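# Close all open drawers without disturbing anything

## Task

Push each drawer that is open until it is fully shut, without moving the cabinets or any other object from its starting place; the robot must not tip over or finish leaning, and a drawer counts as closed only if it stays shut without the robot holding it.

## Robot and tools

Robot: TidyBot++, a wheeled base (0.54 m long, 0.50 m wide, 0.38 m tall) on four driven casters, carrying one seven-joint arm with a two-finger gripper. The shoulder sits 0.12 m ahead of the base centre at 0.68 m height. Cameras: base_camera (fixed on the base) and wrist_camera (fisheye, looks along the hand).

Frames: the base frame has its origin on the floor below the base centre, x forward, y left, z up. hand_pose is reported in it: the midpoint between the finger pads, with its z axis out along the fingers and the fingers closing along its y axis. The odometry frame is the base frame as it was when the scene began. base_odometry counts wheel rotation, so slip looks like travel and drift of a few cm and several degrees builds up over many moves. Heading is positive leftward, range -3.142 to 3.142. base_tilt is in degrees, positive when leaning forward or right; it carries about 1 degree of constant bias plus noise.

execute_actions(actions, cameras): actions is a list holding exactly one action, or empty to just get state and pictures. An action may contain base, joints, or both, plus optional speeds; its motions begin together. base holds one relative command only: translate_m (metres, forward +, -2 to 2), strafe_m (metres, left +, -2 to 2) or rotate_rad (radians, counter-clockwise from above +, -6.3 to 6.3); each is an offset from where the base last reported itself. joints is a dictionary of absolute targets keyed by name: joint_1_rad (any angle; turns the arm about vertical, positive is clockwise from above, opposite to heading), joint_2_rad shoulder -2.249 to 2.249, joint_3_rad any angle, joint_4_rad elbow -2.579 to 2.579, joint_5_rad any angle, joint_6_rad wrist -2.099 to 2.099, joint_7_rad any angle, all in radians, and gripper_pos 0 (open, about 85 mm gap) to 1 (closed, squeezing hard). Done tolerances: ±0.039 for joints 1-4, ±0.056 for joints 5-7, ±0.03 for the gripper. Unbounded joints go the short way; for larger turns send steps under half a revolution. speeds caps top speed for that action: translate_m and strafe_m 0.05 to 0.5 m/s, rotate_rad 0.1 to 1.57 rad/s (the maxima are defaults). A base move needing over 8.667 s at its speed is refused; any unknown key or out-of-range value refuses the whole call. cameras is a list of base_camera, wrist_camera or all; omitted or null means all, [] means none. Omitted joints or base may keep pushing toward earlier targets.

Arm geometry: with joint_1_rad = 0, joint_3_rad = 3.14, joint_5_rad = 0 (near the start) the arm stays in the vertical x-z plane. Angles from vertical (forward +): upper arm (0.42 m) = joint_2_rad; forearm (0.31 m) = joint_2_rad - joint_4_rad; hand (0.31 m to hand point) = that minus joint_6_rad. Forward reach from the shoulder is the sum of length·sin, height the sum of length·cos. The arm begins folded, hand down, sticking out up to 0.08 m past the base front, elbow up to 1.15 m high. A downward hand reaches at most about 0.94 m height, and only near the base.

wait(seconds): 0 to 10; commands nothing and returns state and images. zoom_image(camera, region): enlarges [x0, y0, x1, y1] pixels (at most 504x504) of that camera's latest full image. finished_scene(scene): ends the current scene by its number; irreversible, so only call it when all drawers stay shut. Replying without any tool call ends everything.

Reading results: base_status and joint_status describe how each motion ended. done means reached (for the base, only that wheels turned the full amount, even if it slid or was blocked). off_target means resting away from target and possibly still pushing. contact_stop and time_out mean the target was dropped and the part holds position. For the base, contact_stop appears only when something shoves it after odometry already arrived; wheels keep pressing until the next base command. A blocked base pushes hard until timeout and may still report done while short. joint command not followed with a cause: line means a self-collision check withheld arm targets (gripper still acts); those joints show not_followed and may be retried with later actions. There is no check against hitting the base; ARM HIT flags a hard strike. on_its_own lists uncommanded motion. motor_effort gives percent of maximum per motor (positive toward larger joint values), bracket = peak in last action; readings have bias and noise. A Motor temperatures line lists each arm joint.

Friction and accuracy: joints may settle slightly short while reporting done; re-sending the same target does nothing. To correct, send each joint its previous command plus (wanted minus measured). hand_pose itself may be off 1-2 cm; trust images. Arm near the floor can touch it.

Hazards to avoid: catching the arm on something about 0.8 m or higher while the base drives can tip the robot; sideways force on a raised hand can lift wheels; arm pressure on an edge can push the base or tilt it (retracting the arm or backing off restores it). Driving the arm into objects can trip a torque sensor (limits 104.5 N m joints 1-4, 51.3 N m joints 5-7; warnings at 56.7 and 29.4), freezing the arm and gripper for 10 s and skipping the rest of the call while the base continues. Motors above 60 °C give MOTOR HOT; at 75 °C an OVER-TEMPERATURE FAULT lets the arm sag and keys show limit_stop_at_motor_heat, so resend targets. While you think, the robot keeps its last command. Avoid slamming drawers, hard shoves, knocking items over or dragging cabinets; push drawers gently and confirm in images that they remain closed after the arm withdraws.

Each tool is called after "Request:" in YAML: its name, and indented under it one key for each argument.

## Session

Request:
execute_actions:
  actions:
    - {"joints":{"joint_6_rad":0.3,"gripper_pos":1}}

Request:
execute_actions:
  actions:
    - {"base":{"rotate_rad":3.14}}

Scene clock: 1.43 s.
Motor temperatures (°C, as the motors report them): [26 28 25 24 32 32 36]
base_odometry: x=+0.000 y=+0.000 heading=+0.000 (m, m, rad; odometry frame)
base_tilt: forward=-0.1 right=-0.5 (deg)
base_status: not commanded
joint_positions: joint_1_rad=+0.047 joint_2_rad=-0.347 joint_3_rad=+3.153 joint_4_rad=-2.494 joint_5_rad=+0.032 joint_6_rad=+0.297 joint_7_rad=+1.599 gripper_pos=+0.999
joint_status: all done
motor_effort: joint_1_rad=+0(0) joint_2_rad=-6(7) joint_3_rad=+1(0) joint_4_rad=+18(20) joint_5_rad=-1(1) joint_6_rad=+9(9) joint_7_rad=+0(0) (%)
hand_pose: x=+0.5383 y=-0.0206 z=+0.8203 quat_wxyz=(+0.030, +0.799, +0.002, +0.601) (m; base frame)
pictures: base_camera, wrist_camera
camera_calibration (this result's frames):
wrist_camera: T_world_to_cam=[[-0.0215833, -0.998272, 0.054653, -0.0529163], [-0.261147, -0.0471386, -0.964147, 0.992639], [0.965058, -0.035082, -0.259679, -0.173953], [0, 0, 0, 1]] pos_world=[0.425958, -0.0121358, 0.914771]
Images, in order (width x height): base_camera 644x364, wrist_camera 644x476.

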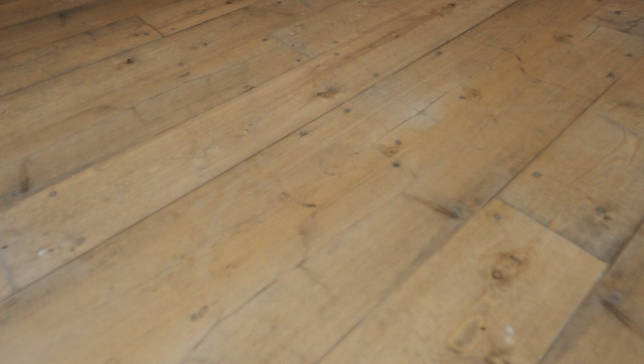

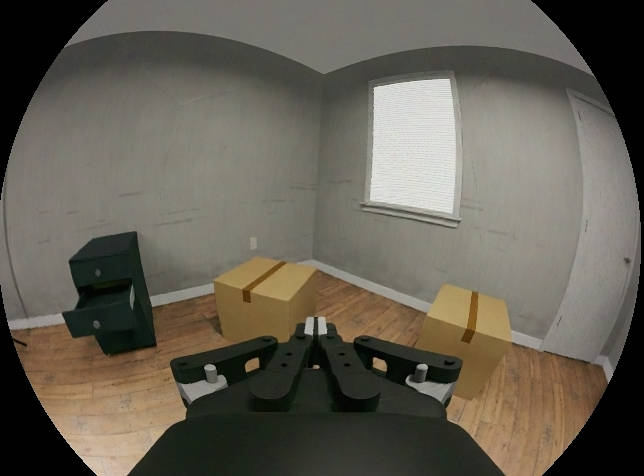

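Scene clock: 4.77 s.
Motor temperatures (°C, as the motors report them): [26 28 25 24 32 32 36]
base_odometry: x=+0.000 y=+0.000 heading=+3.140 (m, m, rad; odometry frame)
base_tilt: forward=-0.1 right=-0.5 (deg)
base_status: done
joint_positions: joint_1_rad=+0.047 joint_2_rad=-0.347 joint_3_rad=+3.153 joint_4_rad=-2.494 joint_5_rad=+0.032 joint_6_rad=+0.297 joint_7_rad=+1.599 gripper_pos=+0.999
joint_status: not commanded
motor_effort: joint_1_rad=+0(1) joint_2_rad=-6(7) joint_3_rad=+0(1) joint_4_rad=+18(19) joint_5_rad=+0(1) joint_6_rad=+9(8) joint_7_rad=-1(1) (%)
hand_pose: x=+0.5383 y=-0.0206 z=+0.8203 quat_wxyz=(+0.030, +0.799, +0.002, +0.601) (m; base frame)
pictures: base_camera, wrist_camera
camera_calibration (this result's frames):
wrist_camera: T_world_to_cam=[[-0.0216124, -0.998272, 0.0546426, -0.0529057], [-0.261148, -0.0471209, -0.964148, 0.99264], [0.965057, -0.0351074, -0.259679, -0.173954], [0, 0, 0, 1]] pos_world=[0.425958, -0.0121472, 0.914771]
Images, in order (width x height): base_camera 644x364, wrist_camera 644x476.

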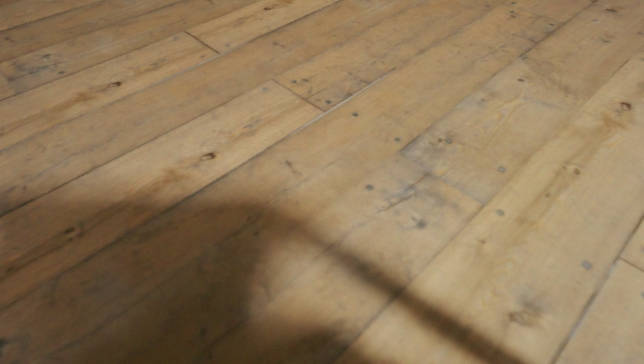

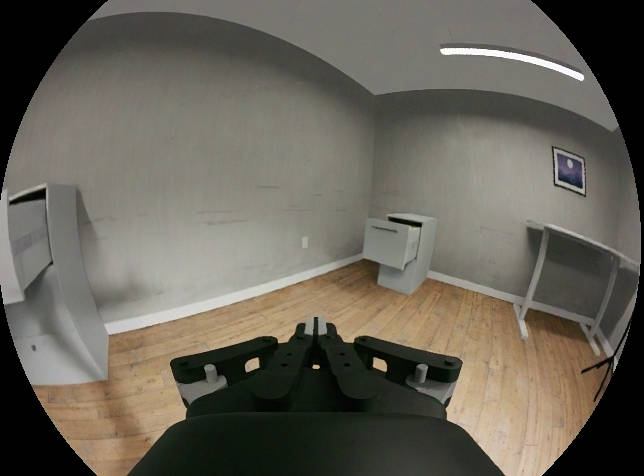

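Request:
execute_actions:
  actions:
    - {"base":{"rotate_rad":0.75},"joints":{"joint_1_rad":0,"joint_5_rad":0}}

Scene clock: 6.60 s.
Motor temperatures (°C, as the motors report them): [26 28 25 24 32 32 36]
base_odometry: x=+0.000 y=+0.000 heading=-2.393 (m, m, rad; odometry frame)
base_tilt: forward=-0.1 right=-0.5 (deg)
base_status: done
joint_positions: joint_1_rad=+0.007 joint_2_rad=-0.347 joint_3_rad=+3.152 joint_4_rad=-2.494 joint_5_rad=+0.024 joint_6_rad=+0.297 joint_7_rad=+1.599 gripper_pos=+0.999
joint_status: all done
motor_effort: joint_1_rad=+0(2) joint_2_rad=-7(7) joint_3_rad=+1(2) joint_4_rad=+19(18) joint_5_rad=+0(1) joint_6_rad=+9(8) joint_7_rad=-1(1) (%)
hand_pose: x=+0.5388 y=-0.0042 z=+0.8203 quat_wxyz=(+0.016, +0.799, +0.015, +0.602) (m; base frame)
pictures: base_camera, wrist_camera
camera_calibration (this result's frames):
wrist_camera: T_world_to_cam=[[0.0146365, -0.998748, 0.0478268, -0.0504329], [-0.259151, -0.0499866, -0.964542, 0.992791], [0.965726, 0.0017231, -0.259558, -0.174146], [0, 0, 0, 1]] pos_world=[0.426198, -0.000443444, 0.9148]
Images, in order (width x height): base_camera 644x364, wrist_camera 644x476.

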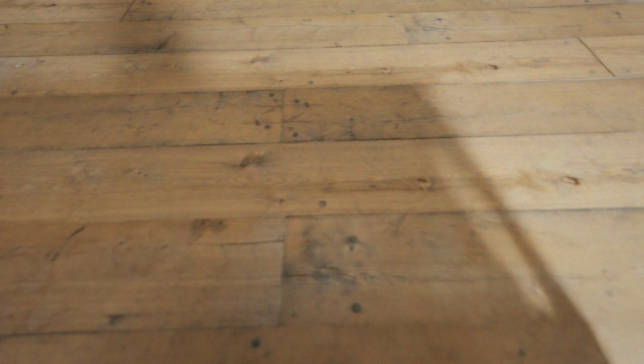

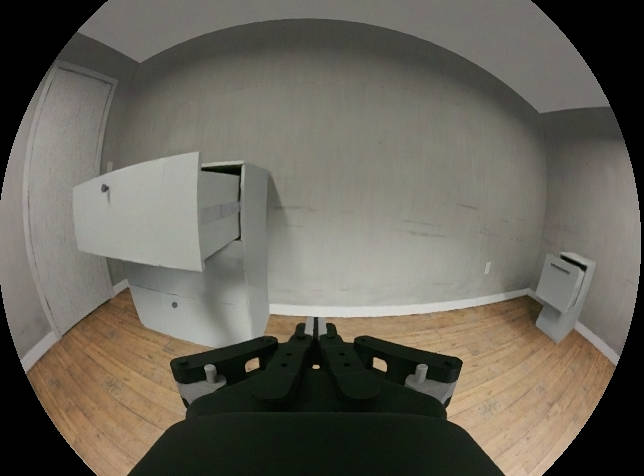

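Request:
execute_actions:
  actions:
    - {"base":{"strafe_m":0.8}}

Request:
execute_actions:
  actions:
    - {"base":{"translate_m":0.3}}
  cameras: []

Request:
execute_actions:
  actions:
    - {"base":{"translate_m":0.35},"speeds":{"translate_m":0.1}}

Scene clock: 9.87 s.
Motor temperatures (°C, as the motors report them): [26 28 25 24 32 32 36]
base_odometry: x=+0.545 y=-0.586 heading=-2.393 (m, m, rad; odometry frame)
base_tilt: forward=-0.1 right=-0.5 (deg)
base_status: done
joint_positions: joint_1_rad=+0.007 joint_2_rad=-0.347 joint_3_rad=+3.152 joint_4_rad=-2.494 joint_5_rad=+0.024 joint_6_rad=+0.297 joint_7_rad=+1.599 gripper_pos=+0.999
joint_status: not commanded
motor_effort: joint_1_rad=+0(1) joint_2_rad=-6(7) joint_3_rad=+0(2) joint_4_rad=+19(19) joint_5_rad=-1(1) joint_6_rad=+8(9) joint_7_rad=-1(1) (%)
hand_pose: x=+0.5388 y=-0.0042 z=+0.8203 quat_wxyz=(+0.016, +0.799, +0.015, +0.602) (m; base frame)
pictures: base_camera, wrist_camera
camera_calibration (this result's frames):
wrist_camera: T_world_to_cam=[[0.0145483, -0.998756, 0.0477021, -0.0503006], [-0.259154, -0.0498433, -0.964549, 0.992798], [0.965727, 0.00167042, -0.259556, -0.174148], [0, 0, 0, 1]] pos_world=[0.426198, -0.000462799, 0.914801]
Images, in order (width x height): base_camera 644x364, wrist_camera 644x476.

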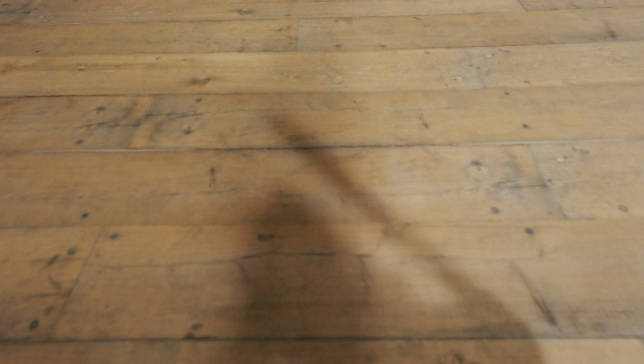

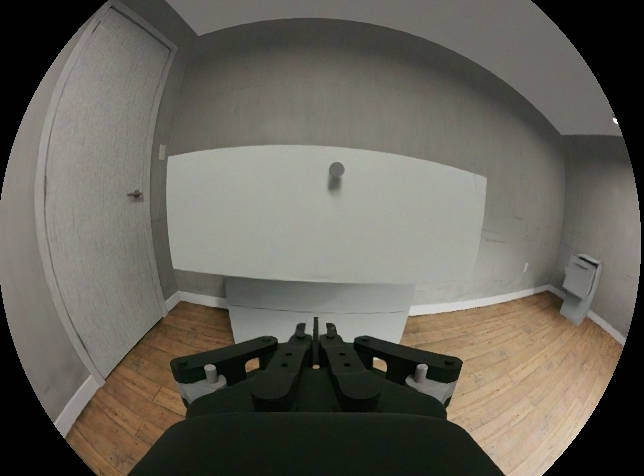

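Scene clock: 11.77 s.
Motor temperatures (°C, as the motors report them): [26 28 25 24 32 32 36]
base_odometry: x=+0.325 y=-0.790 heading=-2.392 (m, m, rad; odometry frame)
base_tilt: forward=-0.1 right=-0.5 (deg)
base_status: done
joint_positions: joint_1_rad=+0.007 joint_2_rad=-0.346 joint_3_rad=+3.152 joint_4_rad=-2.494 joint_5_rad=+0.024 joint_6_rad=+0.297 joint_7_rad=+1.599 gripper_pos=+0.999
joint_status: not commanded
motor_effort: joint_1_rad=+0(1) joint_2_rad=-6(9) joint_3_rad=+1(1) joint_4_rad=+19(19) joint_5_rad=-1(1) joint_6_rad=+9(9) joint_7_rad=-1(1) (%)
hand_pose: x=+0.5390 y=-0.0042 z=+0.8197 quat_wxyz=(+0.016, +0.799, +0.015, +0.601) (m; base frame)
pictures: none
No camera images: the call's "cameras" was empty. Leave "cameras" out to get every camera's image.

Scene clock: 15.83 s.
Motor temperatures (°C, as the motors report them): [26 28 25 24 32 32 36]
base_odometry: x=+0.069 y=-1.029 heading=-2.393 (m, m, rad; odometry frame)
base_tilt: forward=-0.1 right=-0.6 (deg)
base_status: done
joint_positions: joint_1_rad=+0.003 joint_2_rad=-0.354 joint_3_rad=+3.153 joint_4_rad=-2.505 joint_5_rad=+0.024 joint_6_rad=+0.296 joint_7_rad=+1.599 gripper_pos=+0.999
joint_status: not commanded
motor_effort: joint_1_rad=+0(2) joint_2_rad=-6(7) joint_3_rad=+0(3) joint_4_rad=+19(30) joint_5_rad=+0(2) joint_6_rad=+8(13) joint_7_rad=-1(0) (%)
hand_pose: x=+0.5349 y=-0.0026 z=+0.8168 quat_wxyz=(+0.015, +0.800, +0.016, +0.600) (m; base frame)
pictures: base_camera, wrist_camera
camera_calibration (this result's frames):
wrist_camera: T_world_to_cam=[[0.0186326, -0.998707, 0.0473028, -0.0502924], [-0.263656, -0.0505444, -0.963292, 0.989847], [0.964437, 0.00547696, -0.264257, -0.166743], [0, 0, 0, 1]] pos_world=[0.422729, 0.000717048, 0.911827]
Images, in order (width x height): base_camera 644x364, wrist_camera 644x476.

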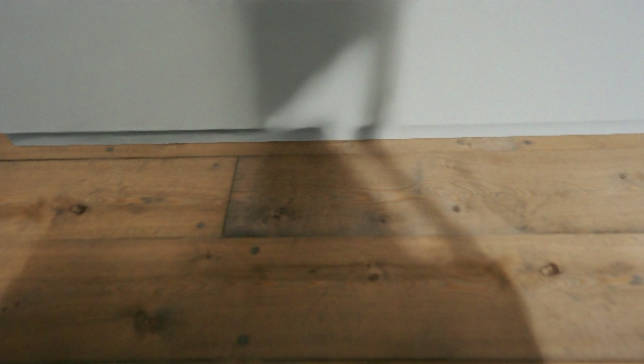

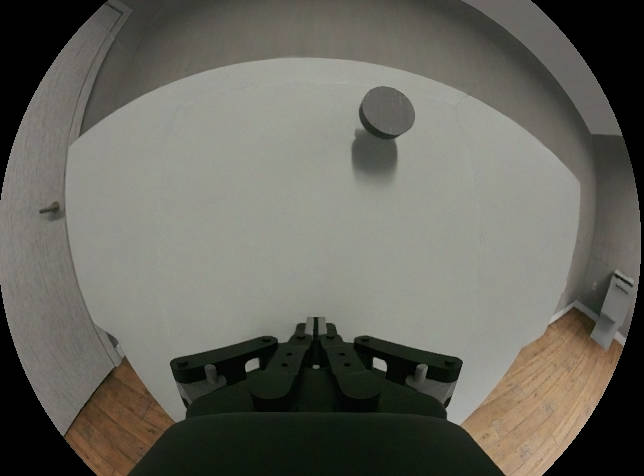

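Request:
execute_actions:
  actions:
    - {"base":{"translate_m":0.052},"speeds":{"translate_m":0.05}}
  cameras: ["wrist_camera"]

Scene clock: 17.60 s.
Motor temperatures (°C, as the motors report them): [26 28 25 24 32 32 36]
base_odometry: x=+0.031 y=-1.064 heading=-2.393 (m, m, rad; odometry frame)
base_tilt: forward=-0.1 right=-0.5 (deg)
base_status: done
joint_positions: joint_1_rad=+0.003 joint_2_rad=-0.360 joint_3_rad=+3.153 joint_4_rad=-2.511 joint_5_rad=+0.024 joint_6_rad=+0.295 joint_7_rad=+1.599 gripper_pos=+0.999
joint_status: not commanded
motor_effort: joint_1_rad=+0(2) joint_2_rad=-4(8) joint_3_rad=+0(2) joint_4_rad=+19(28) joint_5_rad=-1(1) joint_6_rad=+9(13) joint_7_rad=-1(1) (%)
hand_pose: x=+0.5324 y=-0.0025 z=+0.8159 quat_wxyz=(+0.015, +0.800, +0.016, +0.599) (m; base frame)
pictures: wrist_camera
camera_calibration (this result's frames):
wrist_camera: T_world_to_cam=[[0.0186599, -0.998709, 0.0472371, -0.0501317], [-0.263922, -0.0504897, -0.963222, 0.98841], [0.964363, 0.0055067, -0.264524, -0.164397], [0, 0, 0, 1]] pos_world=[0.420337, 0.000742895, 0.910939]
Images, in order (width x height): wrist_camera 644x476.

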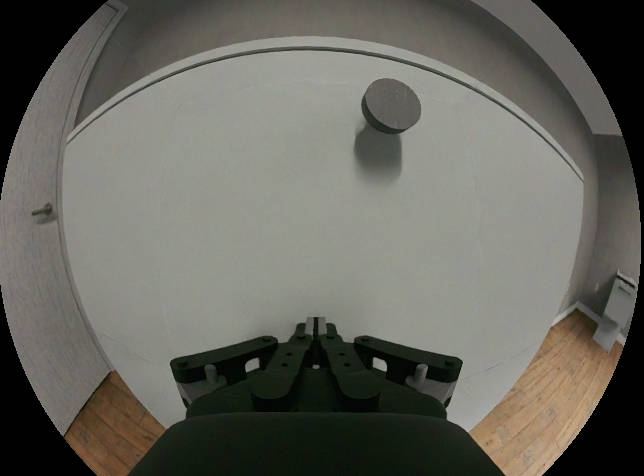

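Request:
execute_actions:
  actions:
    - {"base":{"translate_m":0.015},"speeds":{"translate_m":0.05}}
  cameras: []

Request:
execute_actions:
  actions:
    - {"base":{"translate_m":-0.08}}
  cameras: []

Request:
execute_actions:
  actions:
    - {"base":{"rotate_rad":-1.55}}
  cameras: []

Request:
execute_actions:
  actions:
    - {"base":{"translate_m":0.9},"joints":{"joint_2_rad":1.0,"joint_4_rad":-1.6,"joint_6_rad":0.5}}

Scene clock: 18.73 s.
Motor temperatures (°C, as the motors report them): [26 28 25 24 32 32 36]
base_odometry: x=+0.020 y=-1.074 heading=-2.393 (m, m, rad; odometry frame)
base_tilt: forward=-0.1 right=-0.5 (deg)
base_status: done
joint_positions: joint_1_rad=+0.003 joint_2_rad=-0.402 joint_3_rad=+3.153 joint_4_rad=-2.542 joint_5_rad=+0.023 joint_6_rad=+0.294 joint_7_rad=+1.599 gripper_pos=+0.999
joint_status: not commanded
motor_effort: joint_1_rad=-1(1) joint_2_rad=+6(12) joint_3_rad=+0(1) joint_4_rad=+29(33) joint_5_rad=+0(0) joint_6_rad=+12(13) joint_7_rad=-1(0) (%)
hand_pose: x=+0.5190 y=-0.0024 z=+0.8155 quat_wxyz=(+0.015, +0.797, +0.016, +0.604) (m; base frame)
pictures: none
No camera images: the call's "cameras" was empty. Leave "cameras" out to get every camera's image.

Scene clock: 19.90 s.
Motor temperatures (°C, as the motors report them): [26 28 25 24 32 32 36]
base_odometry: x=+0.079 y=-1.019 heading=-2.393 (m, m, rad; odometry frame)
base_tilt: forward=-0.1 right=-0.5 (deg)
base_status: done
joint_positions: joint_1_rad=+0.003 joint_2_rad=-0.348 joint_3_rad=+3.153 joint_4_rad=-2.500 joint_5_rad=+0.023 joint_6_rad=+0.294 joint_7_rad=+1.599 gripper_pos=+0.999
joint_status: not commanded
motor_effort: joint_1_rad=+0(1) joint_2_rad=-7(10) joint_3_rad=+0(1) joint_4_rad=+18(28) joint_5_rad=-1(0) joint_6_rad=+8(12) joint_7_rad=+0(1) (%)
hand_pose: x=+0.5368 y=-0.0026 z=+0.8166 quat_wxyz=(+0.015, +0.801, +0.016, +0.599) (m; base frame)
pictures: none
No camera images: the call's "cameras" was empty. Leave "cameras" out to get every camera's image.

Scene clock: 22.27 s.
Motor temperatures (°C, as the motors report them): [26 28 25 24 32 32 36]
base_odometry: x=+0.079 y=-1.019 heading=+2.341 (m, m, rad; odometry frame)
base_tilt: forward=-0.1 right=-0.5 (deg)
base_status: done
joint_positions: joint_1_rad=+0.003 joint_2_rad=-0.348 joint_3_rad=+3.153 joint_4_rad=-2.500 joint_5_rad=+0.023 joint_6_rad=+0.294 joint_7_rad=+1.599 gripper_pos=+0.999
joint_status: not commanded
motor_effort: joint_1_rad=+0(1) joint_2_rad=-6(6) joint_3_rad=+1(2) joint_4_rad=+18(19) joint_5_rad=+0(2) joint_6_rad=+9(9) joint_7_rad=+0(1) (%)
hand_pose: x=+0.5368 y=-0.0030 z=+0.8166 quat_wxyz=(+0.015, +0.801, +0.016, +0.599) (m; base frame)
pictures: none
No camera images: the call's "cameras" was empty. Leave "cameras" out to get every camera's image.

Scene clock: 25.43 s.
Motor temperatures (°C, as the motors report them): [26 28 25 24 32 32 36]
base_odometry: x=-0.547 y=-0.373 heading=+2.340 (m, m, rad; odometry frame)
base_tilt: forward=+0.0 right=-0.5 (deg)
base_status: done
joint_positions: joint_1_rad=+0.003 joint_2_rad=+0.992 joint_3_rad=+3.153 joint_4_rad=-1.616 joint_5_rad=+0.023 joint_6_rad=+0.477 joint_7_rad=+1.599 gripper_pos=+0.999
joint_status: all done
motor_effort: joint_1_rad=+0(0) joint_2_rad=-44(46) joint_3_rad=+0(0) joint_4_rad=+13(19) joint_5_rad=-1(1) joint_6_rad=+8(9) joint_7_rad=+0(0) (%)
hand_pose: x=+0.8951 y=-0.0046 z=+0.4761 quat_wxyz=(+0.014, +0.875, +0.022, +0.484) (m; base frame)
pictures: base_camera, wrist_camera
camera_calibration (this result's frames):
wrist_camera: T_world_to_cam=[[0.0373038, -0.998213, 0.0466757, -0.059389], [-0.515176, -0.0592332, -0.855035, 0.930081], [0.856272, 0.00784983, -0.516465, -0.387291], [0, 0, 0, 1]] pos_world=[0.812997, -0.00115105, 0.598001]
Images, in order (width x height): base_camera 644x364, wrist_camera 644x476.

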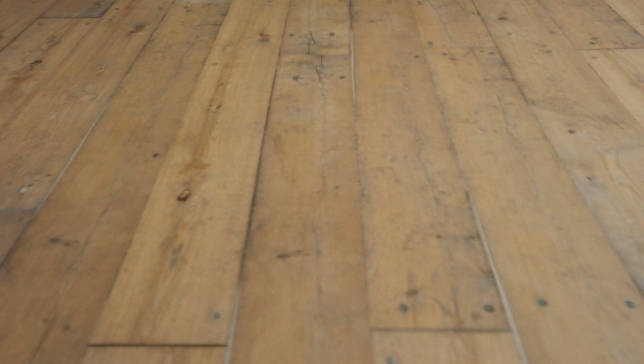

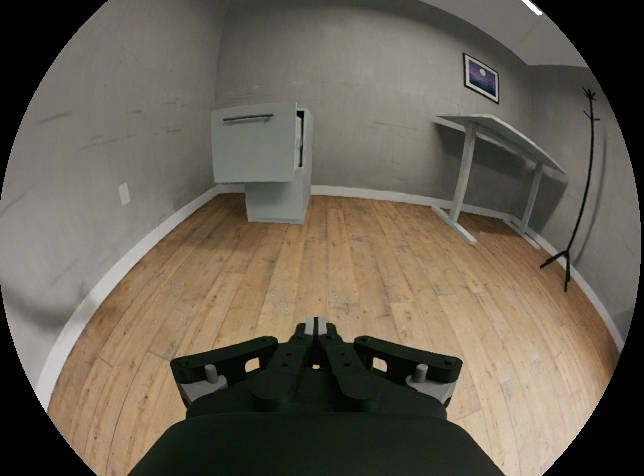

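Request:
execute_actions:
  actions:
    - {"base":{"strafe_m":0.29}}
  cameras: []

Request:
execute_actions:
  actions:
    - {"base":{"translate_m":0.6}}
  cameras: ["wrist_camera"]

Request:
execute_actions:
  actions:
    - {"base":{"translate_m":0.4},"speeds":{"translate_m":0.1}}

Scene clock: 27.63 s.
Motor temperatures (°C, as the motors report them): [26 28 25 24 32 32 36]
base_odometry: x=-0.756 y=-0.574 heading=+2.340 (m, m, rad; odometry frame)
base_tilt: forward=-0.1 right=-0.5 (deg)
base_status: done
joint_positions: joint_1_rad=-0.007 joint_2_rad=+0.992 joint_3_rad=+3.152 joint_4_rad=-1.616 joint_5_rad=+0.023 joint_6_rad=+0.477 joint_7_rad=+1.599 gripper_pos=+0.999
joint_status: not commanded
motor_effort: joint_1_rad=-1(4) joint_2_rad=-44(44) joint_3_rad=+0(3) joint_4_rad=+11(13) joint_5_rad=-1(2) joint_6_rad=+8(7) joint_7_rad=-1(0) (%)
hand_pose: x=+0.8951 y=+0.0039 z=+0.4761 quat_wxyz=(+0.011, +0.874, +0.027, +0.484) (m; base frame)
pictures: none
No camera images: the call's "cameras" was empty. Leave "cameras" out to get every camera's image.

Scene clock: 30.20 s.
Motor temperatures (°C, as the motors report them): [26 28 25 24 32 32 36]
base_odometry: x=-1.173 y=-0.144 heading=+2.340 (m, m, rad; odometry frame)
base_tilt: forward=+0.0 right=-0.5 (deg)
base_status: done
joint_positions: joint_1_rad=-0.007 joint_2_rad=+0.992 joint_3_rad=+3.152 joint_4_rad=-1.614 joint_5_rad=+0.023 joint_6_rad=+0.479 joint_7_rad=+1.599 gripper_pos=+0.999
joint_status: not commanded
motor_effort: joint_1_rad=+0(1) joint_2_rad=-44(47) joint_3_rad=+0(2) joint_4_rad=+12(15) joint_5_rad=-1(1) joint_6_rad=+7(8) joint_7_rad=+0(0) (%)
hand_pose: x=+0.8962 y=+0.0039 z=+0.4772 quat_wxyz=(+0.011, +0.874, +0.027, +0.486) (m; base frame)
pictures: wrist_camera
camera_calibration (this result's frames):
wrist_camera: T_world_to_cam=[[0.0475574, -0.99785, 0.0450873, -0.059413], [-0.511697, -0.0631035, -0.856845, 0.929847], [0.857848, 0.0176783, -0.513599, -0.390536], [0, 0, 0, 1]] pos_world=[0.813646, 0.00629525, 0.598835]
Images, in order (width x height): wrist_camera 644x476.

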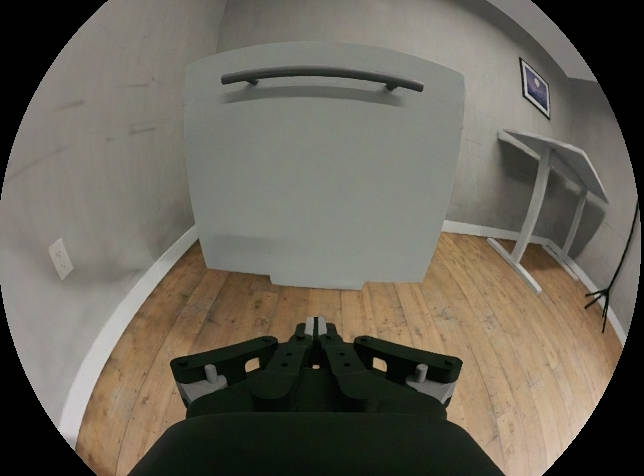

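Scene clock: 34.80 s.
Motor temperatures (°C, as the motors report them): [26 28 25 24 32 32 36]
base_odometry: x=-1.452 y=+0.144 heading=+2.340 (m, m, rad; odometry frame)
base_tilt: forward=+0.0 right=-0.5 (deg)
base_status: done
joint_positions: joint_1_rad=-0.004 joint_2_rad=+0.993 joint_3_rad=+3.152 joint_4_rad=-1.613 joint_5_rad=+0.021 joint_6_rad=+0.478 joint_7_rad=+1.599 gripper_pos=+0.999
joint_status: not commanded
motor_effort: joint_1_rad=+0(2) joint_2_rad=-44(47) joint_3_rad=+0(2) joint_4_rad=+12(29) joint_5_rad=-1(1) joint_6_rad=+8(14) joint_7_rad=-1(1) (%)
hand_pose: x=+0.8963 y=+0.0019 z=+0.4768 quat_wxyz=(+0.011, +0.874, +0.025, +0.485) (m; base frame)
pictures: base_camera, wrist_camera
camera_calibration (this result's frames):
wrist_camera: T_world_to_cam=[[0.0437829, -0.998066, 0.044139, -0.0575543], [-0.512511, -0.0603635, -0.856556, 0.92999], [0.857564, 0.0148808, -0.514162, -0.390301], [0, 0, 0, 1]] pos_world=[0.813858, 0.00450253, 0.598451]
Images, in order (width x height): base_camera 644x364, wrist_camera 644x476.

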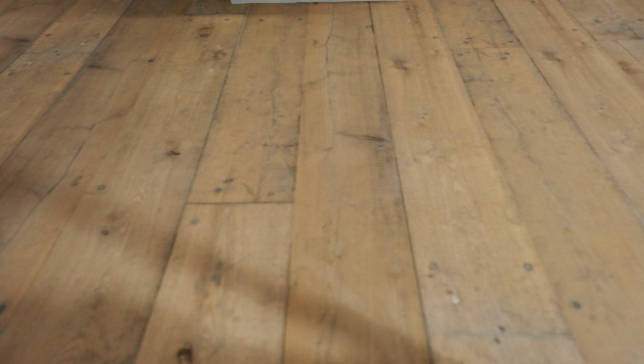

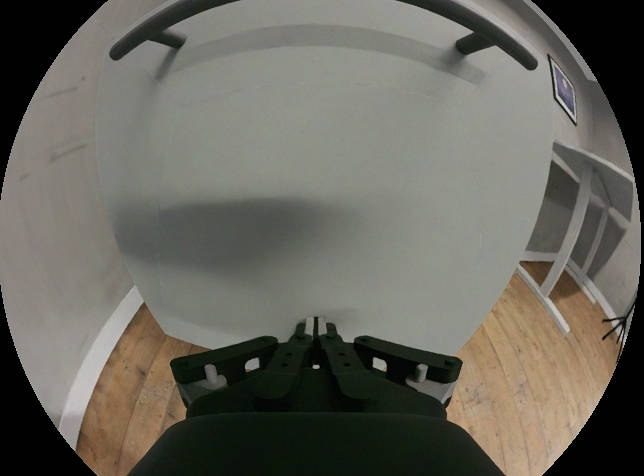

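Edge ≈1.045; ~0.11 left.

Request:
execute_actions:
  actions:
    - {"base":{"translate_m":0.115},"speeds":{"translate_m":0.06}}
  cameras: ["base_camera"]

Scene clock: 37.40 s.
Motor temperatures (°C, as the motors report them): [26 28 25 24 32 32 36]
base_odometry: x=-1.532 y=+0.226 heading=+2.341 (m, m, rad; odometry frame)
base_tilt: forward=+0.0 right=-0.5 (deg)
base_status: done
joint_positions: joint_1_rad=-0.003 joint_2_rad=+0.993 joint_3_rad=+3.152 joint_4_rad=-1.618 joint_5_rad=+0.021 joint_6_rad=+0.478 joint_7_rad=+1.599 gripper_pos=+0.999
joint_status: not commanded
motor_effort: joint_1_rad=+0(3) joint_2_rad=-44(46) joint_3_rad=+0(2) joint_4_rad=+13(22) joint_5_rad=-1(0) joint_6_rad=+8(12) joint_7_rad=-1(1) (%)
hand_pose: x=+0.8939 y=+0.0009 z=+0.4742 quat_wxyz=(+0.011, +0.875, +0.024, +0.483) (m; base frame)
pictures: base_camera
Images, in order (width x height): base_camera 644x364.

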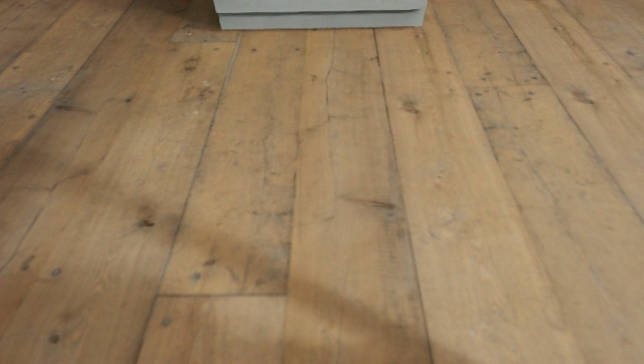

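Request:
execute_actions:
  actions:
    - {"base":{"translate_m":0.025},"speeds":{"translate_m":0.05}}
  cameras: []

Request:
execute_actions:
  actions:
    - {"base":{"translate_m":-0.8}}
  cameras: ["wrist_camera"]

Request:
execute_actions:
  actions:
    - {"base":{"rotate_rad":-1.57}}

Scene clock: 38.60 s.
Motor temperatures (°C, as the motors report them): [26 28 25 24 32 32 36]
base_odometry: x=-1.549 y=+0.244 heading=+2.341 (m, m, rad; odometry frame)
base_tilt: forward=-0.1 right=-0.5 (deg)
base_status: done
joint_positions: joint_1_rad=-0.003 joint_2_rad=+0.994 joint_3_rad=+3.152 joint_4_rad=-1.642 joint_5_rad=+0.021 joint_6_rad=+0.476 joint_7_rad=+1.599 gripper_pos=+0.999
joint_status: not commanded
motor_effort: joint_1_rad=+0(2) joint_2_rad=-43(47) joint_3_rad=+0(2) joint_4_rad=+19(30) joint_5_rad=-1(1) joint_6_rad=+11(17) joint_7_rad=+0(0) (%)
hand_pose: x=+0.8827 y=+0.0006 z=+0.4632 quat_wxyz=(+0.011, +0.882, +0.024, +0.471) (m; base frame)
pictures: none
No camera images: the call's "cameras" was empty. Leave "cameras" out to get every camera's image.

Scene clock: 41.70 s.
Motor temperatures (°C, as the motors report them): [26 28 25 24 32 32 36]
base_odometry: x=-0.992 y=-0.331 heading=+2.341 (m, m, rad; odometry frame)
base_tilt: forward=-0.1 right=-0.5 (deg)
base_status: done
joint_positions: joint_1_rad=-0.003 joint_2_rad=+0.996 joint_3_rad=+3.152 joint_4_rad=-1.602 joint_5_rad=+0.021 joint_6_rad=+0.480 joint_7_rad=+1.599 gripper_pos=+0.999
joint_status: not commanded
motor_effort: joint_1_rad=+0(4) joint_2_rad=-45(46) joint_3_rad=-1(2) joint_4_rad=+12(19) joint_5_rad=-1(1) joint_6_rad=+8(11) joint_7_rad=-1(0) (%)
hand_pose: x=+0.9007 y=+0.0006 z=+0.4795 quat_wxyz=(+0.012, +0.872, +0.024, +0.490) (m; base frame)
pictures: wrist_camera
camera_calibration (this result's frames):
wrist_camera: T_world_to_cam=[[0.0414405, -0.998159, 0.0442863, -0.0571002], [-0.504394, -0.0591614, -0.861444, 0.929541], [0.862478, 0.0133609, -0.505917, -0.400975], [0, 0, 0, 1]] pos_world=[0.817054, 0.0033553, 0.600417]
Images, in order (width x height): wrist_camera 644x476.

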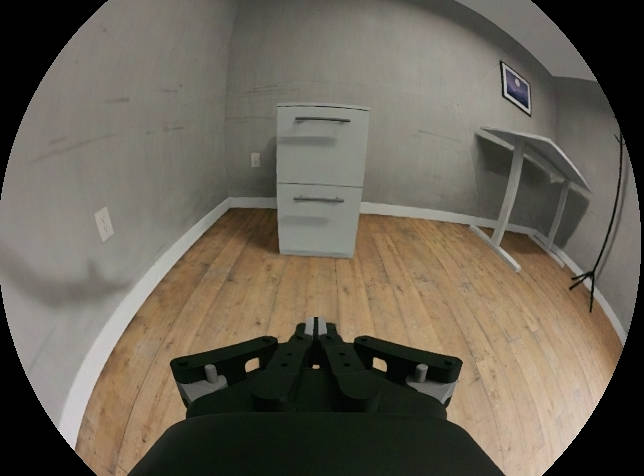

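Scene clock: 44.37 s.
Motor temperatures (°C, as the motors report them): [26 28 25 24 32 32 36]
base_odometry: x=-0.992 y=-0.331 heading=+0.771 (m, m, rad; odometry frame)
base_tilt: forward=-0.1 right=-0.5 (deg)
base_status: done
joint_positions: joint_1_rad=+0.005 joint_2_rad=+0.996 joint_3_rad=+3.159 joint_4_rad=-1.602 joint_5_rad=+0.020 joint_6_rad=+0.481 joint_7_rad=+1.599 gripper_pos=+0.999
joint_status: not commanded
motor_effort: joint_1_rad=+0(8) joint_2_rad=-45(45) joint_3_rad=+0(4) joint_4_rad=+12(12) joint_5_rad=+0(0) joint_6_rad=+7(7) joint_7_rad=-1(0) (%)
hand_pose: x=+0.9009 y=-0.0099 z=+0.4799 quat_wxyz=(+0.017, +0.871, +0.020, +0.490) (m; base frame)
pictures: base_camera, wrist_camera
camera_calibration (this result's frames):
wrist_camera: T_world_to_cam=[[0.0293663, -0.99829, 0.0505497, -0.0596898], [-0.503974, -0.0584604, -0.861738, 0.929112], [0.863219, -0.000169638, -0.504829, -0.402217], [0, 0, 0, 1]] pos_world=[0.817203, -0.0053397, 0.600617]
Images, in order (width x height): base_camera 644x364, wrist_camera 644x476.

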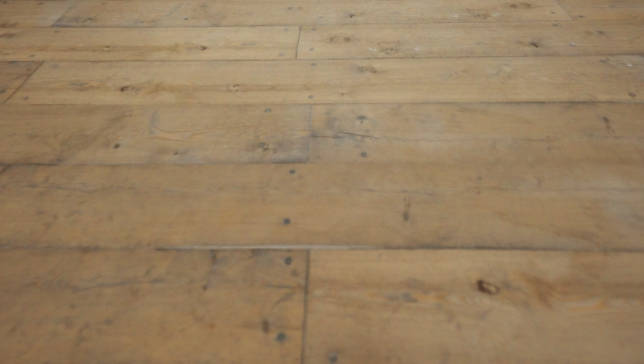

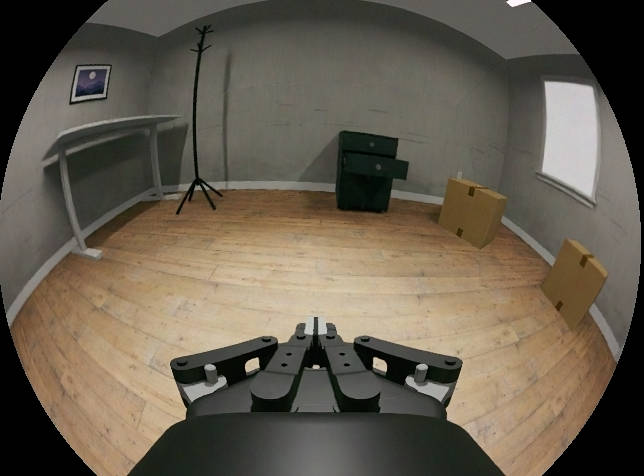

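Request:
execute_actions:
  actions:
    - {"base":{"strafe_m":-0.3},"joints":{"joint_2_rad":1.06,"joint_6_rad":0.56}}
  cameras: []

Request:
execute_actions:
  actions:
    - {"base":{"translate_m":0.9}}
  cameras: ["wrist_camera"]

Scene clock: 46.70 s.
Motor temperatures (°C, as the motors report them): [26 28 25 24 32 32 36]
base_odometry: x=-0.783 y=-0.546 heading=+0.771 (m, m, rad; odometry frame)
base_tilt: forward=+0.0 right=-0.5 (deg)
base_status: done
joint_positions: joint_1_rad=+0.007 joint_2_rad=+1.051 joint_3_rad=+3.156 joint_4_rad=-1.602 joint_5_rad=+0.020 joint_6_rad=+0.537 joint_7_rad=+1.599 gripper_pos=+0.999
joint_status: all done
motor_effort: joint_1_rad=+0(4) joint_2_rad=-44(47) joint_3_rad=+0(3) joint_4_rad=+12(13) joint_5_rad=-1(1) joint_6_rad=+8(9) joint_7_rad=-1(1) (%)
hand_pose: x=+0.8981 y=-0.0090 z=+0.4519 quat_wxyz=(+0.015, +0.871, +0.020, +0.490) (m; base frame)
pictures: none
No camera images: the call's "cameras" was empty. Leave "cameras" out to get every camera's image.

Scene clock: 49.87 s.
Motor temperatures (°C, as the motors report them): [26 29 25 24 32 32 36]
base_odometry: x=-0.137 y=+0.081 heading=+0.770 (m, m, rad; odometry frame)
base_tilt: forward=+0.0 right=-0.5 (deg)
base_status: done
joint_positions: joint_1_rad=+0.007 joint_2_rad=+1.051 joint_3_rad=+3.156 joint_4_rad=-1.602 joint_5_rad=+0.020 joint_6_rad=+0.538 joint_7_rad=+1.599 gripper_pos=+0.999
joint_status: not commanded
motor_effort: joint_1_rad=+0(1) joint_2_rad=-44(47) joint_3_rad=+0(1) joint_4_rad=+11(14) joint_5_rad=-1(1) joint_6_rad=+7(8) joint_7_rad=-1(1) (%)
hand_pose: x=+0.8983 y=-0.0089 z=+0.4523 quat_wxyz=(+0.015, +0.871, +0.020, +0.491) (m; base frame)
pictures: wrist_camera
camera_calibration (this result's frames):
wrist_camera: T_world_to_cam=[[0.0303247, -0.998431, 0.0470836, -0.0566104], [-0.501742, -0.0559458, -0.863206, 0.90277], [0.864486, 0.00255264, -0.502651, -0.415988], [0, 0, 0, 1]] pos_world=[0.81429, -0.00495345, 0.572846]
Images, in order (width x height): wrist_camera 644x476.

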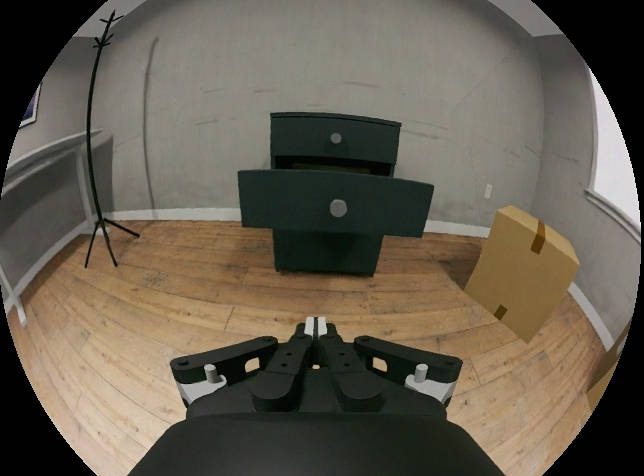

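Request:
execute_actions:
  actions:
    - {"base":{"translate_m":0.24},"joints":{"joint_1_rad":-0.05}}
  cameras: []

Request:
execute_actions:
  actions:
    - {"base":{"translate_m":0.26},"speeds":{"translate_m":0.1}}

Scene clock: 51.90 s.
Motor temperatures (°C, as the motors report them): [26 29 25 24 32 32 36]
base_odometry: x=+0.035 y=+0.248 heading=+0.770 (m, m, rad; odometry frame)
base_tilt: forward=-0.1 right=-0.5 (deg)
base_status: done
joint_positions: joint_1_rad=-0.047 joint_2_rad=+1.051 joint_3_rad=+3.153 joint_4_rad=-1.602 joint_5_rad=+0.020 joint_6_rad=+0.539 joint_7_rad=+1.599 gripper_pos=+0.999
joint_status: all done
motor_effort: joint_1_rad=+0(3) joint_2_rad=-45(47) joint_3_rad=+0(2) joint_4_rad=+11(13) joint_5_rad=-1(1) joint_6_rad=+8(8) joint_7_rad=+0(0) (%)
hand_pose: x=+0.8977 y=+0.0350 z=+0.4525 quat_wxyz=(+0.001, +0.870, +0.043, +0.492) (m; base frame)
pictures: none
No camera images: the call's "cameras" was empty. Leave "cameras" out to get every camera's image.

Scene clock: 55.07 s.
Motor temperatures (°C, as the motors report them): [26 29 25 24 32 32 36]
base_odometry: x=+0.222 y=+0.429 heading=+0.770 (m, m, rad; odometry frame)
base_tilt: forward=-0.1 right=-0.5 (deg)
base_status: done
joint_positions: joint_1_rad=-0.047 joint_2_rad=+1.051 joint_3_rad=+3.153 joint_4_rad=-1.605 joint_5_rad=+0.020 joint_6_rad=+0.539 joint_7_rad=+1.599 gripper_pos=+0.999
joint_status: not commanded
motor_effort: joint_1_rad=+0(2) joint_2_rad=-44(47) joint_3_rad=-1(2) joint_4_rad=+12(16) joint_5_rad=-1(0) joint_6_rad=+8(10) joint_7_rad=-1(1) (%)
hand_pose: x=+0.8960 y=+0.0349 z=+0.4508 quat_wxyz=(+0.001, +0.871, +0.043, +0.490) (m; base frame)
pictures: base_camera, wrist_camera
camera_calibration (this result's frames):
wrist_camera: T_world_to_cam=[[0.0858774, -0.995322, 0.0442679, -0.0613065], [-0.500773, -0.0815335, -0.86173, 0.902158], [0.861308, 0.051835, -0.505432, -0.412488], [0, 0, 0, 1]] pos_world=[0.81232, 0.0339177, 0.571645]
Images, in order (width x height): base_camera 644x364, wrist_camera 644x476.

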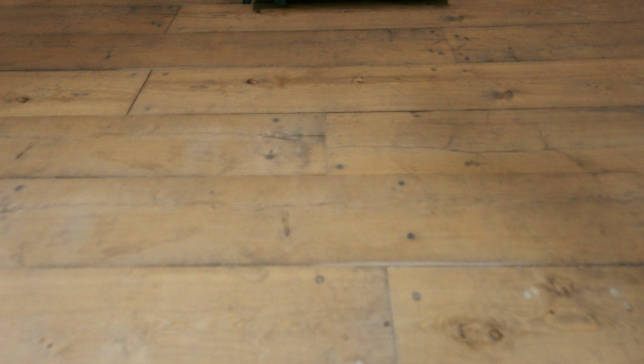

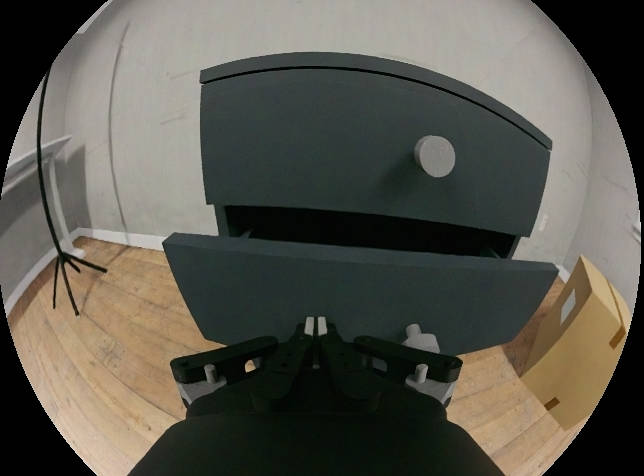

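Request:
execute_actions:
  actions:
    - {"base":{"translate_m":0.04},"speeds":{"translate_m":0.05}}
  cameras: ["wrist_camera"]

Scene clock: 56.47 s.
Motor temperatures (°C, as the motors report them): [26 29 25 24 32 32 36]
base_odometry: x=+0.251 y=+0.457 heading=+0.770 (m, m, rad; odometry frame)
base_tilt: forward=+0.0 right=-0.5 (deg)
base_status: done
joint_positions: joint_1_rad=-0.047 joint_2_rad=+1.051 joint_3_rad=+3.153 joint_4_rad=-1.607 joint_5_rad=+0.020 joint_6_rad=+0.539 joint_7_rad=+1.599 gripper_pos=+0.999
joint_status: not commanded
motor_effort: joint_1_rad=+0(2) joint_2_rad=-44(46) joint_3_rad=+0(2) joint_4_rad=+11(17) joint_5_rad=+0(0) joint_6_rad=+7(10) joint_7_rad=-1(0) (%)
hand_pose: x=+0.8953 y=+0.0349 z=+0.4501 quat_wxyz=(+0.001, +0.871, +0.043, +0.489) (m; base frame)
pictures: wrist_camera
camera_calibration (this result's frames):
wrist_camera: T_world_to_cam=[[0.0859383, -0.99532, 0.0441899, -0.0612665], [-0.50229, -0.0815883, -0.860841, 0.902097], [0.860418, 0.0517831, -0.506951, -0.410708], [0, 0, 0, 1]] pos_world=[0.811761, 0.0338886, 0.571061]
Images, in order (width x height): wrist_camera 644x476.

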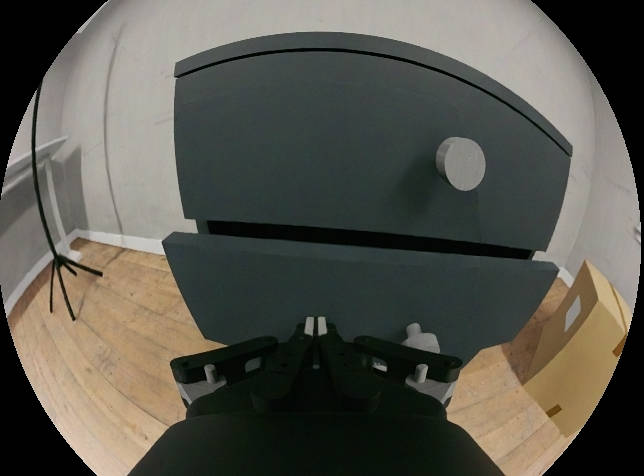

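Request:
execute_actions:
  actions:
    - {"base":{"translate_m":0.035},"speeds":{"translate_m":0.05}}
  cameras: ["wrist_camera"]

Request:
execute_actions:
  actions:
    - {"base":{"translate_m":-0.05}}
  cameras: ["wrist_camera"]

Scene clock: 57.80 s.
Motor temperatures (°C, as the motors report them): [26 29 25 24 32 32 36]
base_odometry: x=+0.276 y=+0.481 heading=+0.769 (m, m, rad; odometry frame)
base_tilt: forward=+0.0 right=-0.5 (deg)
base_status: done
joint_positions: joint_1_rad=-0.047 joint_2_rad=+1.051 joint_3_rad=+3.153 joint_4_rad=-1.608 joint_5_rad=+0.020 joint_6_rad=+0.539 joint_7_rad=+1.599 gripper_pos=+0.999
joint_status: not commanded
motor_effort: joint_1_rad=+0(1) joint_2_rad=-44(46) joint_3_rad=-1(1) joint_4_rad=+12(18) joint_5_rad=-1(1) joint_6_rad=+8(9) joint_7_rad=-1(0) (%)
hand_pose: x=+0.8950 y=+0.0349 z=+0.4499 quat_wxyz=(+0.001, +0.871, +0.043, +0.489) (m; base frame)
pictures: wrist_camera
camera_calibration (this result's frames):
wrist_camera: T_world_to_cam=[[0.0859564, -0.995319, 0.0441665, -0.0612541], [-0.502739, -0.0816043, -0.860578, 0.902072], [0.860154, 0.051768, -0.507401, -0.410176], [0, 0, 0, 1]] pos_world=[0.811587, 0.0338796, 0.570885]
Images, in order (width x height): wrist_camera 644x476.

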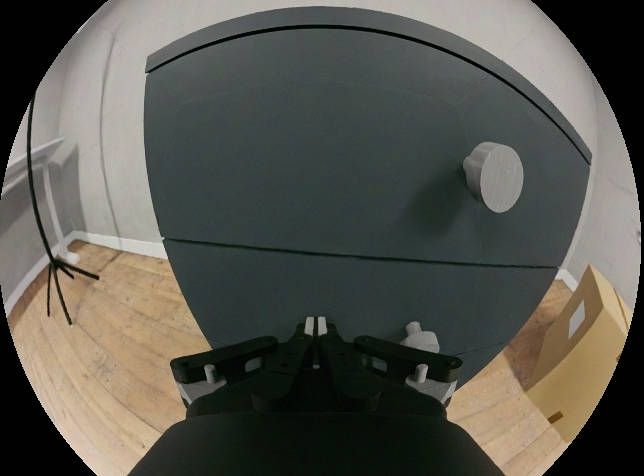

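Scene clock: 58.80 s.
Motor temperatures (°C, as the motors report them): [26 29 25 24 32 32 36]
base_odometry: x=+0.240 y=+0.446 heading=+0.770 (m, m, rad; odometry frame)
base_tilt: forward=+0.0 right=-0.5 (deg)
base_status: done
joint_positions: joint_1_rad=-0.047 joint_2_rad=+1.051 joint_3_rad=+3.153 joint_4_rad=-1.607 joint_5_rad=+0.020 joint_6_rad=+0.539 joint_7_rad=+1.599 gripper_pos=+0.999
joint_status: not commanded
motor_effort: joint_1_rad=+0(2) joint_2_rad=-45(47) joint_3_rad=-1(1) joint_4_rad=+12(14) joint_5_rad=-1(1) joint_6_rad=+8(8) joint_7_rad=+0(1) (%)
hand_pose: x=+0.8951 y=+0.0349 z=+0.4500 quat_wxyz=(+0.001, +0.871, +0.043, +0.489) (m; base frame)
pictures: wrist_camera
camera_calibration (this result's frames):
wrist_camera: T_world_to_cam=[[0.0859478, -0.99532, 0.044177, -0.0612575], [-0.502481, -0.0815934, -0.86073, 0.902041], [0.860306, 0.0517797, -0.507142, -0.410456], [0, 0, 0, 1]] pos_world=[0.811641, 0.0338831, 0.570961]
Images, in order (width x height): wrist_camera 644x476.

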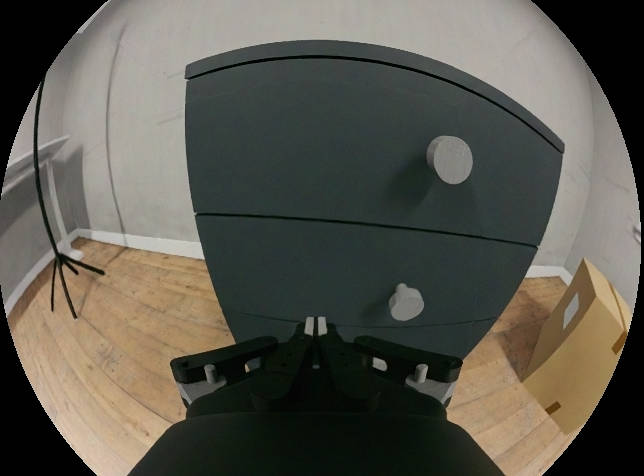

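Request:
finished_scene:
  scene: 2

The scene is finished: the task was done.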